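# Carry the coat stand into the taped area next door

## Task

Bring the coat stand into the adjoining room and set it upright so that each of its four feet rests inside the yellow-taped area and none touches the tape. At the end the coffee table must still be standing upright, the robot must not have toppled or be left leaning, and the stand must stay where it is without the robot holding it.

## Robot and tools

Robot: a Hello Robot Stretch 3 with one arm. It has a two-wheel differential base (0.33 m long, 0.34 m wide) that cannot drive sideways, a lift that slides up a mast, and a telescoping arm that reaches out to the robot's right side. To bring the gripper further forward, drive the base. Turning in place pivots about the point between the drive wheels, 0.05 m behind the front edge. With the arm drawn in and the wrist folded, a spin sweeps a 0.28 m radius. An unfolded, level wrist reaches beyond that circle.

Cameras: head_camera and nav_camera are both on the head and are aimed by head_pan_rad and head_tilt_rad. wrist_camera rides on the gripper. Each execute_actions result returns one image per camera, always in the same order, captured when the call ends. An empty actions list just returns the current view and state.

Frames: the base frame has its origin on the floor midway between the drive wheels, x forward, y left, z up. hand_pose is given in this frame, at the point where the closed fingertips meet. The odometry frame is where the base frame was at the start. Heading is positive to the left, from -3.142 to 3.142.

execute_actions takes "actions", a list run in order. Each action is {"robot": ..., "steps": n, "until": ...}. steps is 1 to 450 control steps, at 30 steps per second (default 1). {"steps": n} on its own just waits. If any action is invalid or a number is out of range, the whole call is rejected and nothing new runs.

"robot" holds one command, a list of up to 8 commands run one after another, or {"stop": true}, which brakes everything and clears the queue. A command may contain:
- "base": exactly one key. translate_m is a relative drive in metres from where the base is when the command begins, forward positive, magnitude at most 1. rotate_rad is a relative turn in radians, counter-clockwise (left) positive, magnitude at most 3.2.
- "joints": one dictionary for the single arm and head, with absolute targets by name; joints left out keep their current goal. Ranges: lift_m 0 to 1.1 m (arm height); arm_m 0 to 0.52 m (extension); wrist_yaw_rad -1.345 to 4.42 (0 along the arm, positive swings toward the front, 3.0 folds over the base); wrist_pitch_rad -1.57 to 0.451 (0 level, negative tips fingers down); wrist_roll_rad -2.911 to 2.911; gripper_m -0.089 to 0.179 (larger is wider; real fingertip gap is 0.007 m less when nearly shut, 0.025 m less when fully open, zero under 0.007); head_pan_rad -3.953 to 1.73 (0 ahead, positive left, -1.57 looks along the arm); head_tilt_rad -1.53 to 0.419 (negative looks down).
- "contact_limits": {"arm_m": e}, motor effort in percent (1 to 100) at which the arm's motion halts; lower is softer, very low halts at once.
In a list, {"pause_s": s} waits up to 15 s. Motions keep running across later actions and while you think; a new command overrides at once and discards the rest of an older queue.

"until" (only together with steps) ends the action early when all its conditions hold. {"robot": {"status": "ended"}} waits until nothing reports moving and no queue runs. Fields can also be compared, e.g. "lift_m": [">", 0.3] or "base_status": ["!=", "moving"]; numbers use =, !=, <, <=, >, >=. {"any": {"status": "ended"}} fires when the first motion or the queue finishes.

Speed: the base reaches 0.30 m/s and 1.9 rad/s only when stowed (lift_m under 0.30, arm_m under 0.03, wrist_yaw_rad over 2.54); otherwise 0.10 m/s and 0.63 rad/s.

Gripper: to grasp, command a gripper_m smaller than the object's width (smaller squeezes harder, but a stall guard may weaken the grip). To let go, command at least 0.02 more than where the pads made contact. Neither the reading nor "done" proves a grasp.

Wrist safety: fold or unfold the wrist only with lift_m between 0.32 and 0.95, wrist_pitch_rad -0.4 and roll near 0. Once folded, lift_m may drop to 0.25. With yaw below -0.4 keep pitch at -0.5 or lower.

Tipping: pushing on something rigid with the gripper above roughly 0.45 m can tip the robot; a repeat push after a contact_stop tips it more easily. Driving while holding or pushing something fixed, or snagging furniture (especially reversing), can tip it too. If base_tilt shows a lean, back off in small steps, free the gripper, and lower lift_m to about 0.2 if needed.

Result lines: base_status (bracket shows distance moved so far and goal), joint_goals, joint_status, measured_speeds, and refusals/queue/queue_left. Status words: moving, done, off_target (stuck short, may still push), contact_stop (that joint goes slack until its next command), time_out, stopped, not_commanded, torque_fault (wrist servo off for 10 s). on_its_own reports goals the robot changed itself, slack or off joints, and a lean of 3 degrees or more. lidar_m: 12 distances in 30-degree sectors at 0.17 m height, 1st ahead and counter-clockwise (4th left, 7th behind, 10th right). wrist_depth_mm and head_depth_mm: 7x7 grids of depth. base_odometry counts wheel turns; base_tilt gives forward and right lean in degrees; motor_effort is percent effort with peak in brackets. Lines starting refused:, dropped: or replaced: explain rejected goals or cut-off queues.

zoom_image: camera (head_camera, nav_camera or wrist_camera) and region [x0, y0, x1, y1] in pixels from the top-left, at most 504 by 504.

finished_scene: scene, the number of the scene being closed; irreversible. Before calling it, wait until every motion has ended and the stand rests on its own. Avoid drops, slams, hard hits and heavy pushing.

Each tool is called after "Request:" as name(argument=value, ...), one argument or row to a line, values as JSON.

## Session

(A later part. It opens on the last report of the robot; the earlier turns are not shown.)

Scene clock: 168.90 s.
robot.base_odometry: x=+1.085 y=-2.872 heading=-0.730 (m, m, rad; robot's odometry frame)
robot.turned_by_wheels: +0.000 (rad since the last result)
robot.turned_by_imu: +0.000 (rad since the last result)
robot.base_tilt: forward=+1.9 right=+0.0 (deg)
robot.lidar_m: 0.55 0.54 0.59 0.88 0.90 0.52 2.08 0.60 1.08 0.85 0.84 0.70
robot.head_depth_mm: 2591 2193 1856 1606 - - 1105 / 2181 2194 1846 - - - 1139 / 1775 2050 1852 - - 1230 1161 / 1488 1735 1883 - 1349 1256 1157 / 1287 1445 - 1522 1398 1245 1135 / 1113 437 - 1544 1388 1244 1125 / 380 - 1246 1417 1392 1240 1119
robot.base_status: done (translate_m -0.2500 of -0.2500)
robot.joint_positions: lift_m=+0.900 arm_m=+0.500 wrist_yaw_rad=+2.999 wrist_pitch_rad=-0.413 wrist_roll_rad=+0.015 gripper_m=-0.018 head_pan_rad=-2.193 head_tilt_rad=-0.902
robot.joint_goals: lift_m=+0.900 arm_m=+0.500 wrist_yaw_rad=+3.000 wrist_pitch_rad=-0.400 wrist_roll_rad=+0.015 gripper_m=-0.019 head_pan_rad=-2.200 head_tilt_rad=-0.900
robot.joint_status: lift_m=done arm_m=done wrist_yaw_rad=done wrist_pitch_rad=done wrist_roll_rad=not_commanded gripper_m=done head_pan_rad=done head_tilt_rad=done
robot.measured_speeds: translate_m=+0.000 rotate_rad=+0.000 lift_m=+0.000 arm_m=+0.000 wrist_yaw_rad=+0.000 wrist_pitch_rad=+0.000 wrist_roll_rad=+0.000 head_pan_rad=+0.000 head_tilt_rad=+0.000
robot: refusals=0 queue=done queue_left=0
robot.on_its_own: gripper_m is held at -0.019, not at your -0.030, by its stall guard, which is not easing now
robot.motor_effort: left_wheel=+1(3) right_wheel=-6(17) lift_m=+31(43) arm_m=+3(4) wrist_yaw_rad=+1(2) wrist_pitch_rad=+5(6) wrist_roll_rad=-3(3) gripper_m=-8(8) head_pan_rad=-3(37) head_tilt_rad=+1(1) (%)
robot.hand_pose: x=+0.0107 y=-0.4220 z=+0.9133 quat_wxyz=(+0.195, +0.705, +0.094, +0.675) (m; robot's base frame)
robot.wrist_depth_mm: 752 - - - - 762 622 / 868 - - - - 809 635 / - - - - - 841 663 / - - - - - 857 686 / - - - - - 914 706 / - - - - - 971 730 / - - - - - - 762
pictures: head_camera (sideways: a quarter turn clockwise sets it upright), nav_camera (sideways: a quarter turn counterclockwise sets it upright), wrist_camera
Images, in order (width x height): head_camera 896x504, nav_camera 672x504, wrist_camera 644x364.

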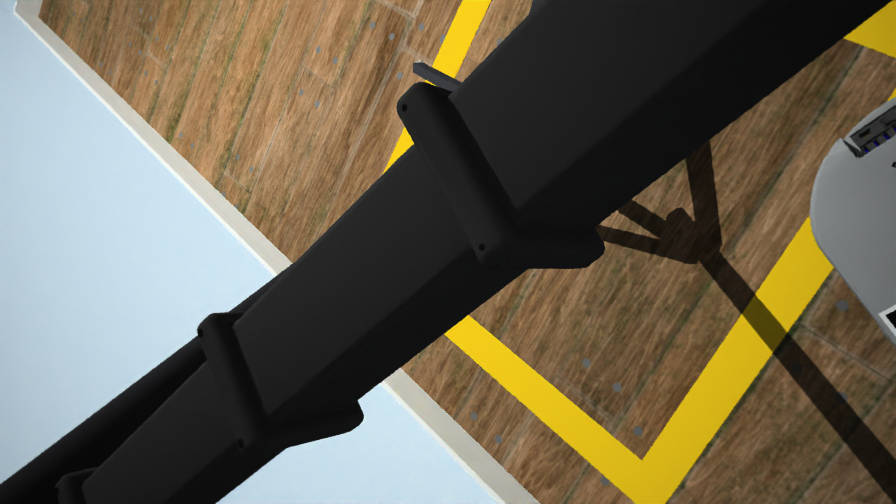

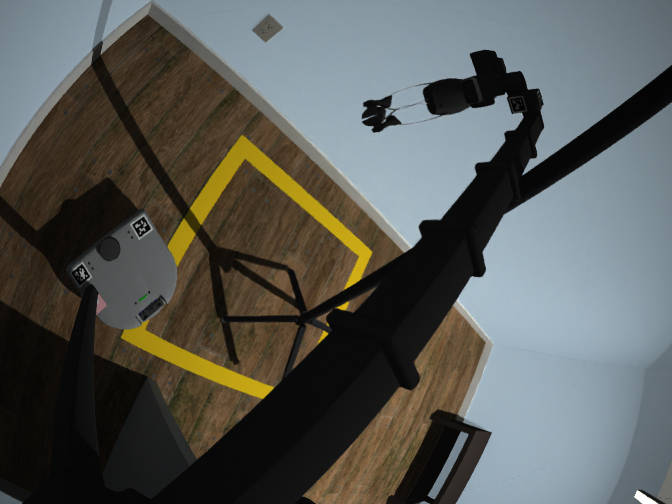

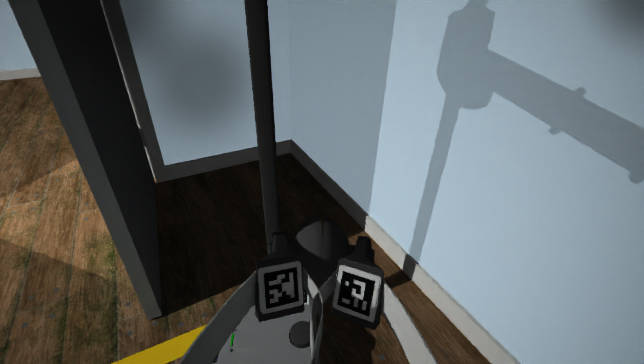

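Working.

Request:
execute_actions(
  actions=[
    {"robot":[{"base":{"translate_m":-0.08}},{"base":{"translate_m":-0.06}},{"base":{"translate_m":-0.04}},{"pause_s":1.5}],"steps":400,"until":{"robot":{"status":"ended"}}},
  ],
)

Scene clock: 177.03 s.
robot.base_odometry: x=+0.951 y=-2.752 heading=-0.730 (m, m, rad; robot's odometry frame)
robot.turned_by_wheels: +0.000 (rad since the last result)
robot.turned_by_imu: -0.001 (rad since the last result)
robot.base_tilt: forward=+1.9 right=+0.0 (deg)
robot.lidar_m: 0.72 0.71 0.76 1.14 0.49 0.36 1.96 0.47 0.62 0.92 0.91 0.91
robot.head_depth_mm: 2622 2220 1865 1605 - - 1105 / 2373 2192 1852 - - - 1140 / 1918 2119 1850 - - 1230 1168 / 1614 1887 1934 - 1346 1248 1163 / 1394 1584 - 1528 1396 1248 1134 / 1229 1328 - 1577 1391 1247 1124 / 366 - 1349 1490 1386 1244 1122
robot.base_status: done (translate_m -0.0400 of -0.0400)
robot.joint_positions: lift_m=+0.900 arm_m=+0.500 wrist_yaw_rad=+2.999 wrist_pitch_rad=-0.413 wrist_roll_rad=+0.015 gripper_m=-0.018 head_pan_rad=-2.193 head_tilt_rad=-0.902
robot.joint_goals: lift_m=+0.900 arm_m=+0.500 wrist_yaw_rad=+3.000 wrist_pitch_rad=-0.400 wrist_roll_rad=+0.015 gripper_m=-0.019 head_pan_rad=-2.200 head_tilt_rad=-0.900
robot.joint_status: lift_m=done arm_m=done wrist_yaw_rad=done wrist_pitch_rad=done wrist_roll_rad=not_commanded gripper_m=done head_pan_rad=done head_tilt_rad=done
robot.measured_speeds: translate_m=+0.000 rotate_rad=+0.000 lift_m=+0.000 arm_m=+0.000 wrist_yaw_rad=+0.000 wrist_pitch_rad=+0.000 wrist_roll_rad=+0.000 head_pan_rad=+0.000 head_tilt_rad=+0.000
robot: refusals=0 queue=done queue_left=0
robot.on_its_own: gripper_m is held at -0.019, not at your -0.030, by its stall guard, which is not easing now
robot.motor_effort: left_wheel=+0(3) right_wheel=-1(12) lift_m=+31(31) arm_m=+3(3) wrist_yaw_rad=+0(2) wrist_pitch_rad=+5(5) wrist_roll_rad=-3(3) gripper_m=-8(8) head_pan_rad=-3(3) head_tilt_rad=+1(1) (%)
robot.hand_pose: x=+0.0107 y=-0.4220 z=+0.9134 quat_wxyz=(+0.195, +0.705, +0.094, +0.675) (m; robot's base frame)
robot.wrist_depth_mm: - - - - - 954 754 / - - - - - - 774 / - - - - - - 813 / - - - - - - 822 / - - - - - - 855 / - - - - - - 906 / - - - - - - 916
pictures: head_camera (sideways: a quarter turn clockwise sets it upright), nav_camera (sideways: a quarter turn counterclockwise sets it upright), wrist_camera
Images, in order (width x height): head_camera 896x504, nav_camera 672x504, wrist_camera 644x364.

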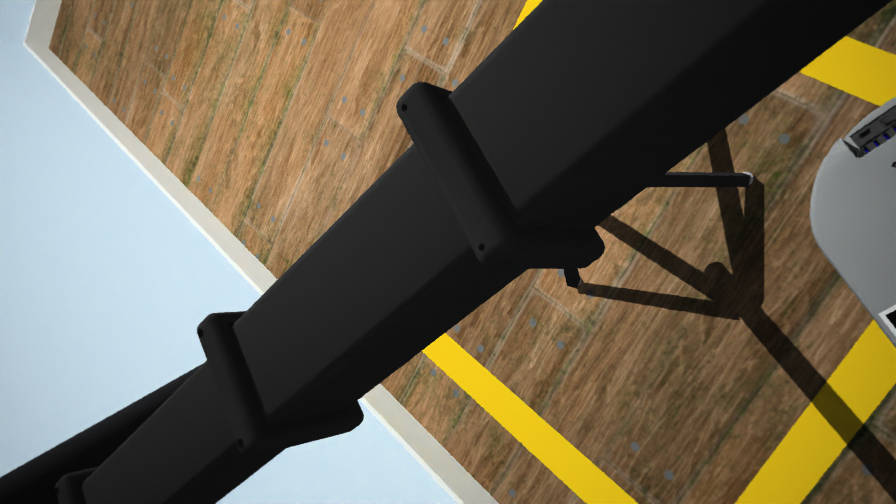

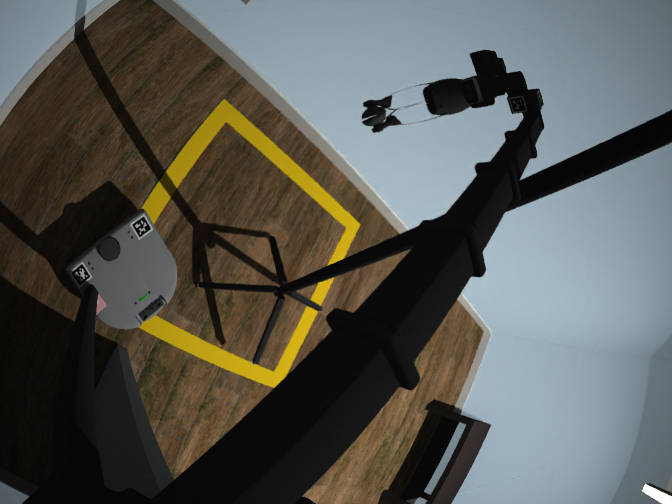

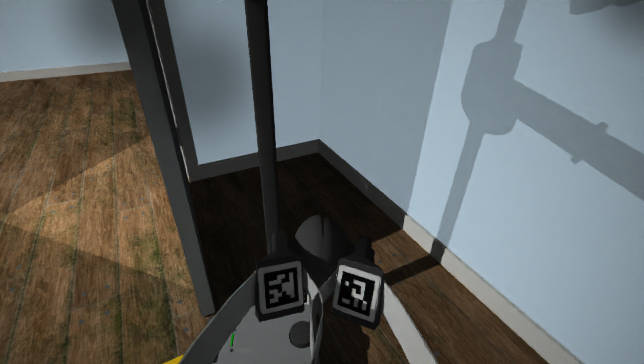

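Request:
execute_actions(
  actions=[
    {"robot":[{"base":{"translate_m":-0.05}},{"pause_s":2.5}],"steps":400,"until":{"robot":{"status":"ended"}}},
  ],
)

Scene clock: 184.67 s.
robot.base_odometry: x=+0.914 y=-2.719 heading=-0.730 (m, m, rad; robot's odometry frame)
robot.turned_by_wheels: +0.000 (rad since the last result)
robot.turned_by_imu: -0.001 (rad since the last result)
robot.base_tilt: forward=+1.9 right=+0.0 (deg)
robot.lidar_m: 0.76 0.75 0.82 1.22 0.38 0.32 1.94 0.44 0.59 0.94 0.93 0.97
robot.head_depth_mm: 2632 2198 1856 1604 - - 1103 / 2403 2206 1845 - - - 1143 / 1960 2137 1848 - - 1218 1167 / 1657 1935 1933 - 1350 1245 1159 / 1427 1619 - 1524 1395 1248 1134 / 1256 1384 - 1582 1395 1243 1127 / 362 - 1387 1520 1384 1237 1122
robot.base_status: done (translate_m -0.0500 of -0.0500)
robot.joint_positions: lift_m=+0.900 arm_m=+0.500 wrist_yaw_rad=+2.999 wrist_pitch_rad=-0.413 wrist_roll_rad=+0.015 gripper_m=-0.018 head_pan_rad=-2.193 head_tilt_rad=-0.902
robot.joint_goals: lift_m=+0.900 arm_m=+0.500 wrist_yaw_rad=+3.000 wrist_pitch_rad=-0.400 wrist_roll_rad=+0.015 gripper_m=-0.019 head_pan_rad=-2.200 head_tilt_rad=-0.900
robot.joint_status: lift_m=done arm_m=done wrist_yaw_rad=done wrist_pitch_rad=done wrist_roll_rad=not_commanded gripper_m=done head_pan_rad=done head_tilt_rad=done
robot.measured_speeds: translate_m=+0.000 rotate_rad=+0.000 lift_m=+0.000 arm_m=+0.000 wrist_yaw_rad=+0.000 wrist_pitch_rad=+0.000 wrist_roll_rad=+0.000 head_pan_rad=+0.000 head_tilt_rad=+0.000
robot: refusals=0 queue=done queue_left=0
robot.on_its_own: gripper_m is held at -0.019, not at your -0.030, by its stall guard, which is not easing now
robot.motor_effort: left_wheel=-1(4) right_wheel=-1(9) lift_m=+31(31) arm_m=+3(3) wrist_yaw_rad=+1(2) wrist_pitch_rad=+5(5) wrist_roll_rad=-3(3) gripper_m=-8(8) head_pan_rad=-3(3) head_tilt_rad=+2(1) (%)
robot.hand_pose: x=+0.0107 y=-0.4220 z=+0.9134 quat_wxyz=(+0.195, +0.705, +0.094, +0.675) (m; robot's base frame)
robot.wrist_depth_mm: - - - - - - 784 / - - - - - - 819 / - - - - - - 844 / - - - - - - 891 / - - - - - - 906 / - - - - - - 923 / - - - - - - 962
pictures: head_camera (sideways: a quarter turn clockwise sets it upright), nav_camera (sideways: a quarter turn counterclockwise sets it upright), wrist_camera
Images, in order (width x height): head_camera 896x504, nav_camera 672x504, wrist_camera 644x364.

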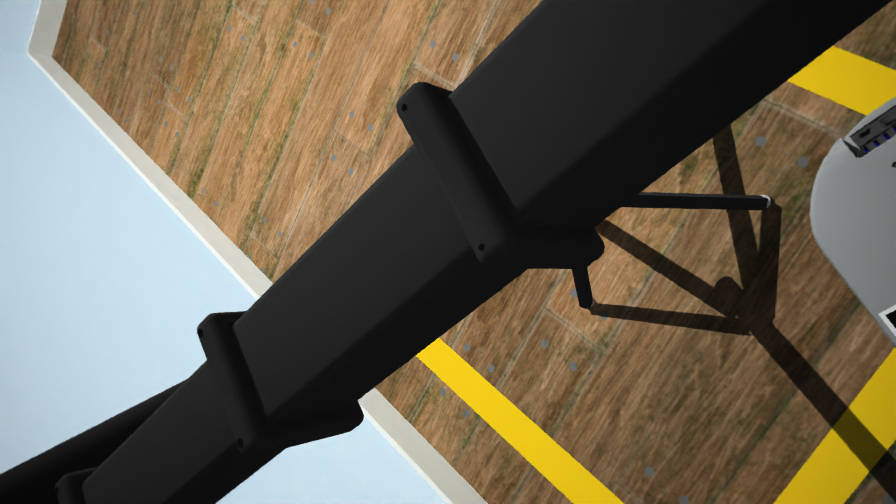

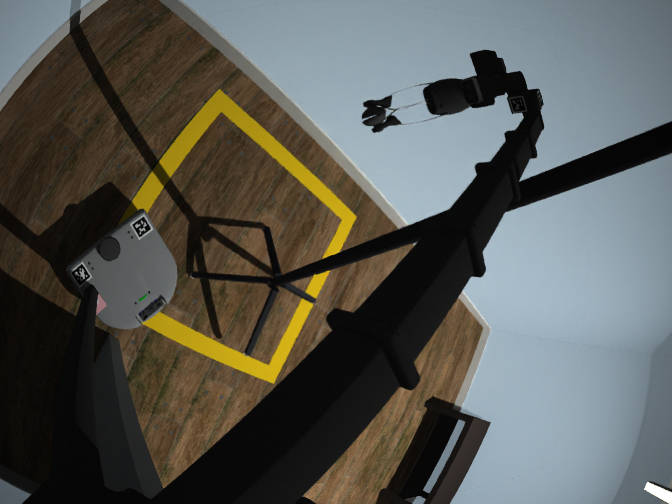

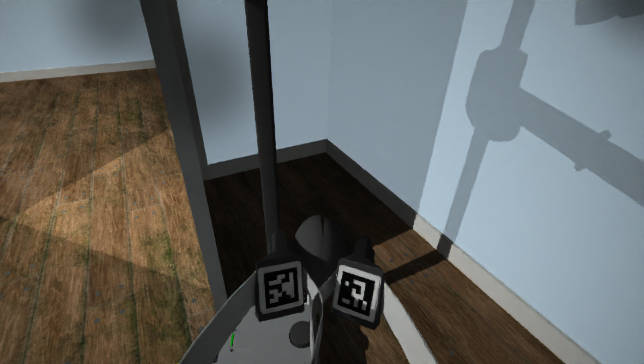

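Request:
execute_actions(
  actions=[
    {"robot":[{"base":{"translate_m":-0.06}},{"pause_s":2.5}],"steps":400,"until":{"robot":{"status":"ended"}}},
  ],
)

Scene clock: 189.27 s.
robot.base_odometry: x=+0.869 y=-2.679 heading=-0.730 (m, m, rad; robot's odometry frame)
robot.turned_by_wheels: +0.000 (rad since the last result)
robot.turned_by_imu: +0.000 (rad since the last result)
robot.base_tilt: forward=+1.9 right=+0.0 (deg)
robot.lidar_m: 0.82 0.81 0.87 1.20 0.27 0.28 1.90 0.43 0.59 0.97 0.95 1.03
robot.head_depth_mm: 2623 2046 1777 1602 - - 1101 / 2482 2190 1846 - - - 1141 / 2007 2128 1855 - - 1218 1165 / 1697 1972 1926 - 1349 1248 1163 / 1463 1660 - 1527 1398 1248 1134 / 1290 1423 - 1580 1393 1239 1122 / 1152 - 1423 1527 1388 1239 1122
robot.base_status: done (translate_m -0.0600 of -0.0600)
robot.joint_positions: lift_m=+0.900 arm_m=+0.500 wrist_yaw_rad=+2.999 wrist_pitch_rad=-0.413 wrist_roll_rad=+0.015 gripper_m=-0.018 head_pan_rad=-2.193 head_tilt_rad=-0.902
robot.joint_goals: lift_m=+0.900 arm_m=+0.500 wrist_yaw_rad=+3.000 wrist_pitch_rad=-0.400 wrist_roll_rad=+0.015 gripper_m=-0.019 head_pan_rad=-2.200 head_tilt_rad=-0.900
robot.joint_status: lift_m=done arm_m=done wrist_yaw_rad=done wrist_pitch_rad=done wrist_roll_rad=not_commanded gripper_m=done head_pan_rad=done head_tilt_rad=done
robot.measured_speeds: translate_m=+0.000 rotate_rad=+0.000 lift_m=+0.000 arm_m=+0.000 wrist_yaw_rad=+0.000 wrist_pitch_rad=+0.000 wrist_roll_rad=+0.000 head_pan_rad=+0.000 head_tilt_rad=+0.000
robot: refusals=0 queue=done queue_left=0
robot.on_its_own: gripper_m is held at -0.019, not at your -0.030, by its stall guard, which is not easing now
robot.motor_effort: left_wheel=-1(4) right_wheel=+2(6) lift_m=+31(31) arm_m=+3(3) wrist_yaw_rad=+2(1) wrist_pitch_rad=+5(5) wrist_roll_rad=-3(3) gripper_m=-8(8) head_pan_rad=-3(3) head_tilt_rad=+1(1) (%)
robot.hand_pose: x=+0.0107 y=-0.4220 z=+0.9134 quat_wxyz=(+0.195, +0.705, +0.094, +0.675) (m; robot's base frame)
robot.wrist_depth_mm: - - - - - - 832 / - - - - - - 883 / - - - - - - 909 / - - - - - - 919 / - - - - - - 980 / - - - - - - 989 / - - - - - - -
pictures: head_camera (sideways: a quarter turn clockwise sets it upright), nav_camera (sideways: a quarter turn counterclockwise sets it upright), wrist_camera
Images, in order (width x height): head_camera 896x504, nav_camera 672x504, wrist_camera 644x364.

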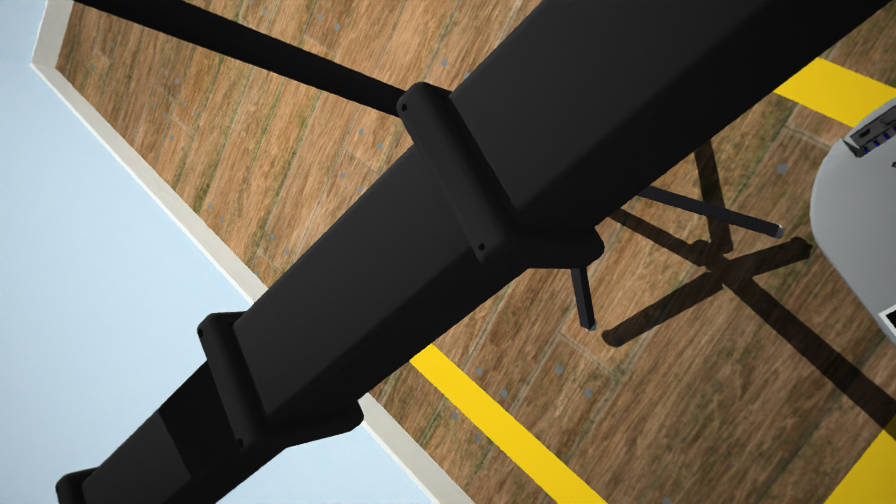

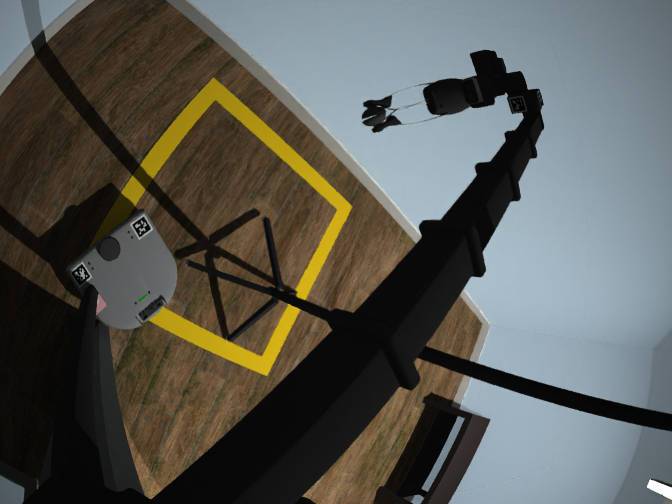

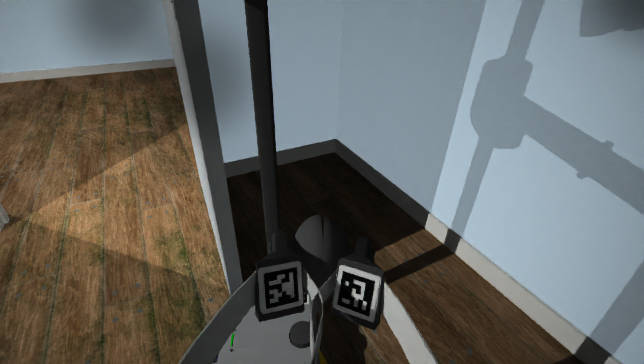

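Request:
execute_actions(
  actions=[
    {"robot":[{"joints":{"arm_m":0,"lift_m":0.4,"head_pan_rad":-0.9,"head_tilt_rad":-1.2,"gripper_m":0.14},"base":{"translate_m":-0.8}},{"joints":{"wrist_yaw_rad":1.57,"arm_m":0.28}},{"joints":{"wrist_pitch_rad":0,"lift_m":0.19}}],"steps":450,"until":{"robot":{"status":"ended"}}},
    {"steps":100,"until":{"robot":{"status":"ended"}}},
  ],
)

Scene clock: 204.97 s.
robot.base_odometry: x=+0.273 y=-2.145 heading=-0.730 (m, m, rad; robot's odometry frame)
robot.turned_by_wheels: +0.000 (rad since the last result)
robot.turned_by_imu: -0.001 (rad since the last result)
robot.base_tilt: forward=+1.9 right=-0.1 (deg)
robot.lidar_m: 1.57 0.61 0.67 1.07 0.87 0.92 1.38 1.66 1.63 1.29 0.42 0.42
robot.head_depth_mm: 1335 1534 1457 1369 1268 1188 1118 / 1373 1548 1446 1374 1263 1194 1112 / 1417 1567 1446 1336 1266 - - / 1464 1564 1445 1318 1251 1202 - / 616 1505 1427 1334 1259 1182 1099 / 1575 1559 1440 1328 1252 1183 1114 / 1607 1546 1438 1348 1252 1182 1110
robot.base_status: done (translate_m -0.8000 of -0.8000)
robot.joint_positions: lift_m=+0.190 arm_m=+0.280 wrist_yaw_rad=+1.570 wrist_pitch_rad=-0.023 wrist_roll_rad=+0.014 gripper_m=+0.140 head_pan_rad=-0.907 head_tilt_rad=-1.186
robot.joint_goals: lift_m=+0.190 arm_m=+0.280 wrist_yaw_rad=+1.570 wrist_pitch_rad=+0.000 wrist_roll_rad=+0.014 gripper_m=+0.140 head_pan_rad=-0.900 head_tilt_rad=-1.200
robot.joint_status: lift_m=done arm_m=done wrist_yaw_rad=done wrist_pitch_rad=done wrist_roll_rad=not_commanded gripper_m=done head_pan_rad=done head_tilt_rad=done
robot.measured_speeds: translate_m=+0.000 rotate_rad=+0.000 lift_m=+0.000 arm_m=+0.000 wrist_yaw_rad=+0.000 wrist_pitch_rad=+0.000 wrist_roll_rad=+0.000 head_pan_rad=+0.000 head_tilt_rad=+0.000
robot: refusals=0 queue=done queue_left=0
robot.motor_effort: left_wheel=-1(6) right_wheel=+2(2) lift_m=+14(30) arm_m=+4(1) wrist_yaw_rad=-1(3) wrist_pitch_rad=+9(10) wrist_roll_rad=-2(3) gripper_m=+0(82) head_pan_rad=+3(42) head_tilt_rad=-10(38) (%)
robot.hand_pose: x=+0.2343 y=-0.4248 z=+0.2993 quat_wxyz=(+0.503, +0.509, -0.498, +0.491) (m; robot's base frame)
robot.wrist_depth_mm: - - - - - - 766 / - - - - - 978 755 / - - - - - 977 773 / - - - - - 989 771 / - - - 350 - 990 775 / 709 - 656 319 763 - 733 / 546 538 532 513 546 553 594
pictures: head_camera (sideways: a quarter turn clockwise sets it upright), nav_camera (sideways: a quarter turn counterclockwise sets it upright), wrist_camera
Images, in order (width x height): head_camera 896x504, nav_camera 672x504, wrist_camera 644x364.

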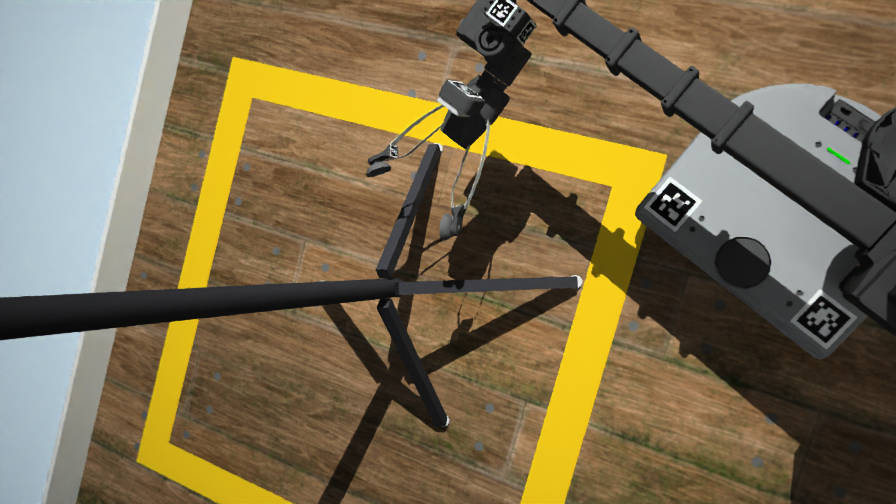

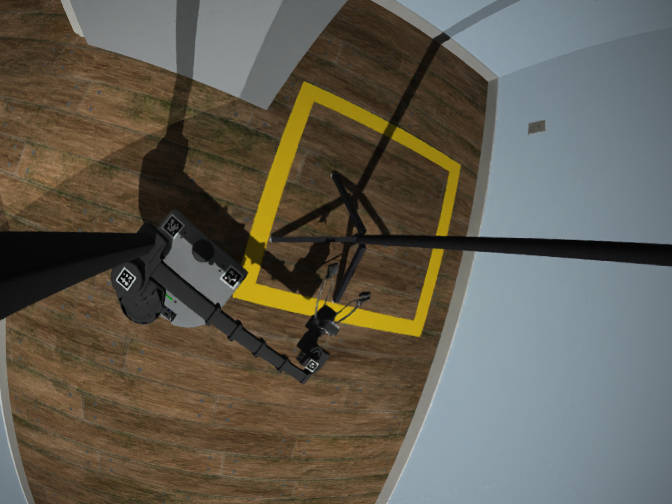

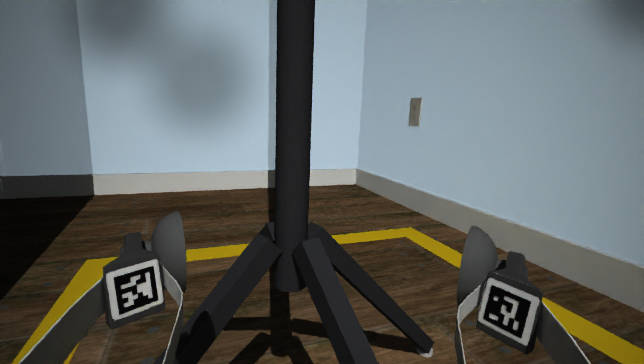

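Request:
execute_actions(
  actions=[
    {"robot":[{"joints":{"arm_m":0.255},"base":{"translate_m":0.155}},{"joints":{"gripper_m":-0.03}},{"base":{"translate_m":0.14}},{"joints":{"gripper_m":0.14}},{"base":{"translate_m":-0.12}}],"steps":450,"until":{"robot":{"status":"ended"}}},
  ],
)

Scene clock: 216.90 s.
robot.base_odometry: x=+0.404 y=-2.262 heading=-0.730 (m, m, rad; robot's odometry frame)
robot.turned_by_wheels: +0.000 (rad since the last result)
robot.turned_by_imu: -0.004 (rad since the last result)
robot.base_tilt: forward=+1.9 right=-0.1 (deg)
robot.lidar_m: 1.40 0.44 0.49 0.78 1.01 0.98 1.49 1.80 1.55 1.22 0.39 0.51
robot.head_depth_mm: 1255 1505 1452 1370 1247 1187 1117 / 1294 1512 1451 1371 1260 1195 1108 / 1337 1533 1448 1334 1264 - - / 1297 1521 1412 1318 1248 1203 - / 1434 1559 1441 1331 1260 1186 1100 / 1481 1562 1438 1345 1254 1181 1112 / 1534 1551 1442 1341 1257 1178 1111
robot.base_status: done (translate_m -0.1200 of -0.1200)
robot.joint_positions: lift_m=+0.190 arm_m=+0.255 wrist_yaw_rad=+1.616 wrist_pitch_rad=-0.023 wrist_roll_rad=+0.014 gripper_m=+0.140 head_pan_rad=-0.907 head_tilt_rad=-1.186
robot.joint_goals: lift_m=+0.190 arm_m=+0.255 wrist_yaw_rad=+1.614 wrist_pitch_rad=+0.000 wrist_roll_rad=+0.014 gripper_m=+0.140 head_pan_rad=-0.900 head_tilt_rad=-1.200
robot.joint_status: lift_m=done arm_m=done wrist_yaw_rad=done wrist_pitch_rad=done wrist_roll_rad=not_commanded gripper_m=done head_pan_rad=done head_tilt_rad=done
robot.measured_speeds: translate_m=+0.000 rotate_rad=+0.000 lift_m=+0.000 arm_m=+0.000 wrist_yaw_rad=+0.000 wrist_pitch_rad=+0.000 wrist_roll_rad=+0.000 head_pan_rad=+0.000 head_tilt_rad=+0.000
robot: refusals=0 queue=done queue_left=0
robot.on_its_own: wrist_yaw_rad is held at +1.614, not at your +1.570, by its stall guard, which is not easing now
robot.motor_effort: left_wheel=+0(12) right_wheel=+1(42) lift_m=+15(14) arm_m=-2(5) wrist_yaw_rad=-1(31) wrist_pitch_rad=+9(9) wrist_roll_rad=-2(2) gripper_m=+0(99) head_pan_rad=+3(3) head_tilt_rad=-9(9) (%)
robot.hand_pose: x=+0.2340 y=-0.3886 z=+0.2992 quat_wxyz=(+0.491, +0.520, -0.486, +0.502) (m; robot's base frame)
robot.wrist_depth_mm: - - - 241 - 963 746 / - - - 245 - 971 745 / - - - - - - 744 / - - - - - 989 745 / - - - 291 - 947 747 / 706 - 727 255 705 - 707 / 540 540 469 545 378 559 602
pictures: head_camera (sideways: a quarter turn clockwise sets it upright), nav_camera (sideways: a quarter turn counterclockwise sets it upright), wrist_camera
Images, in order (width x height): head_camera 896x504, nav_camera 672x504, wrist_camera 644x364.

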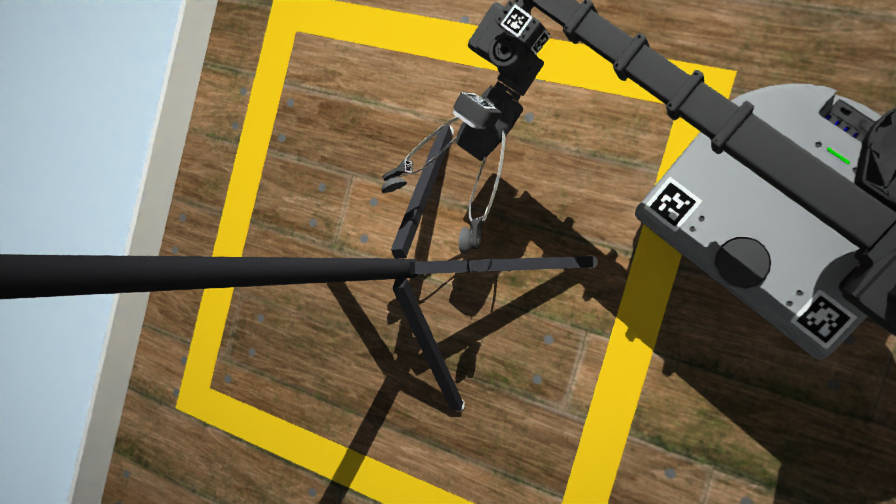

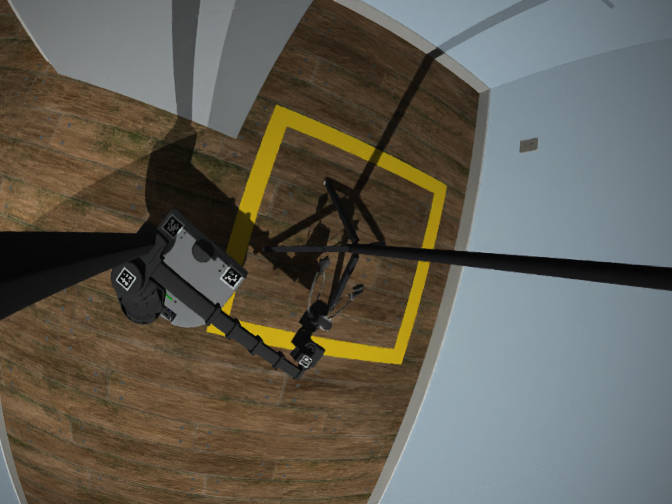

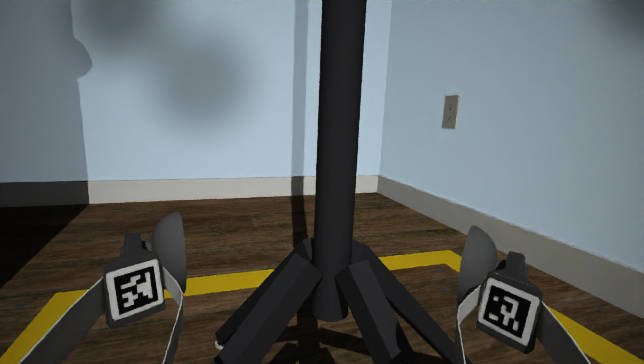

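Request:
finished_scene(
  scene=1,
)

The scene is finished: the task was done.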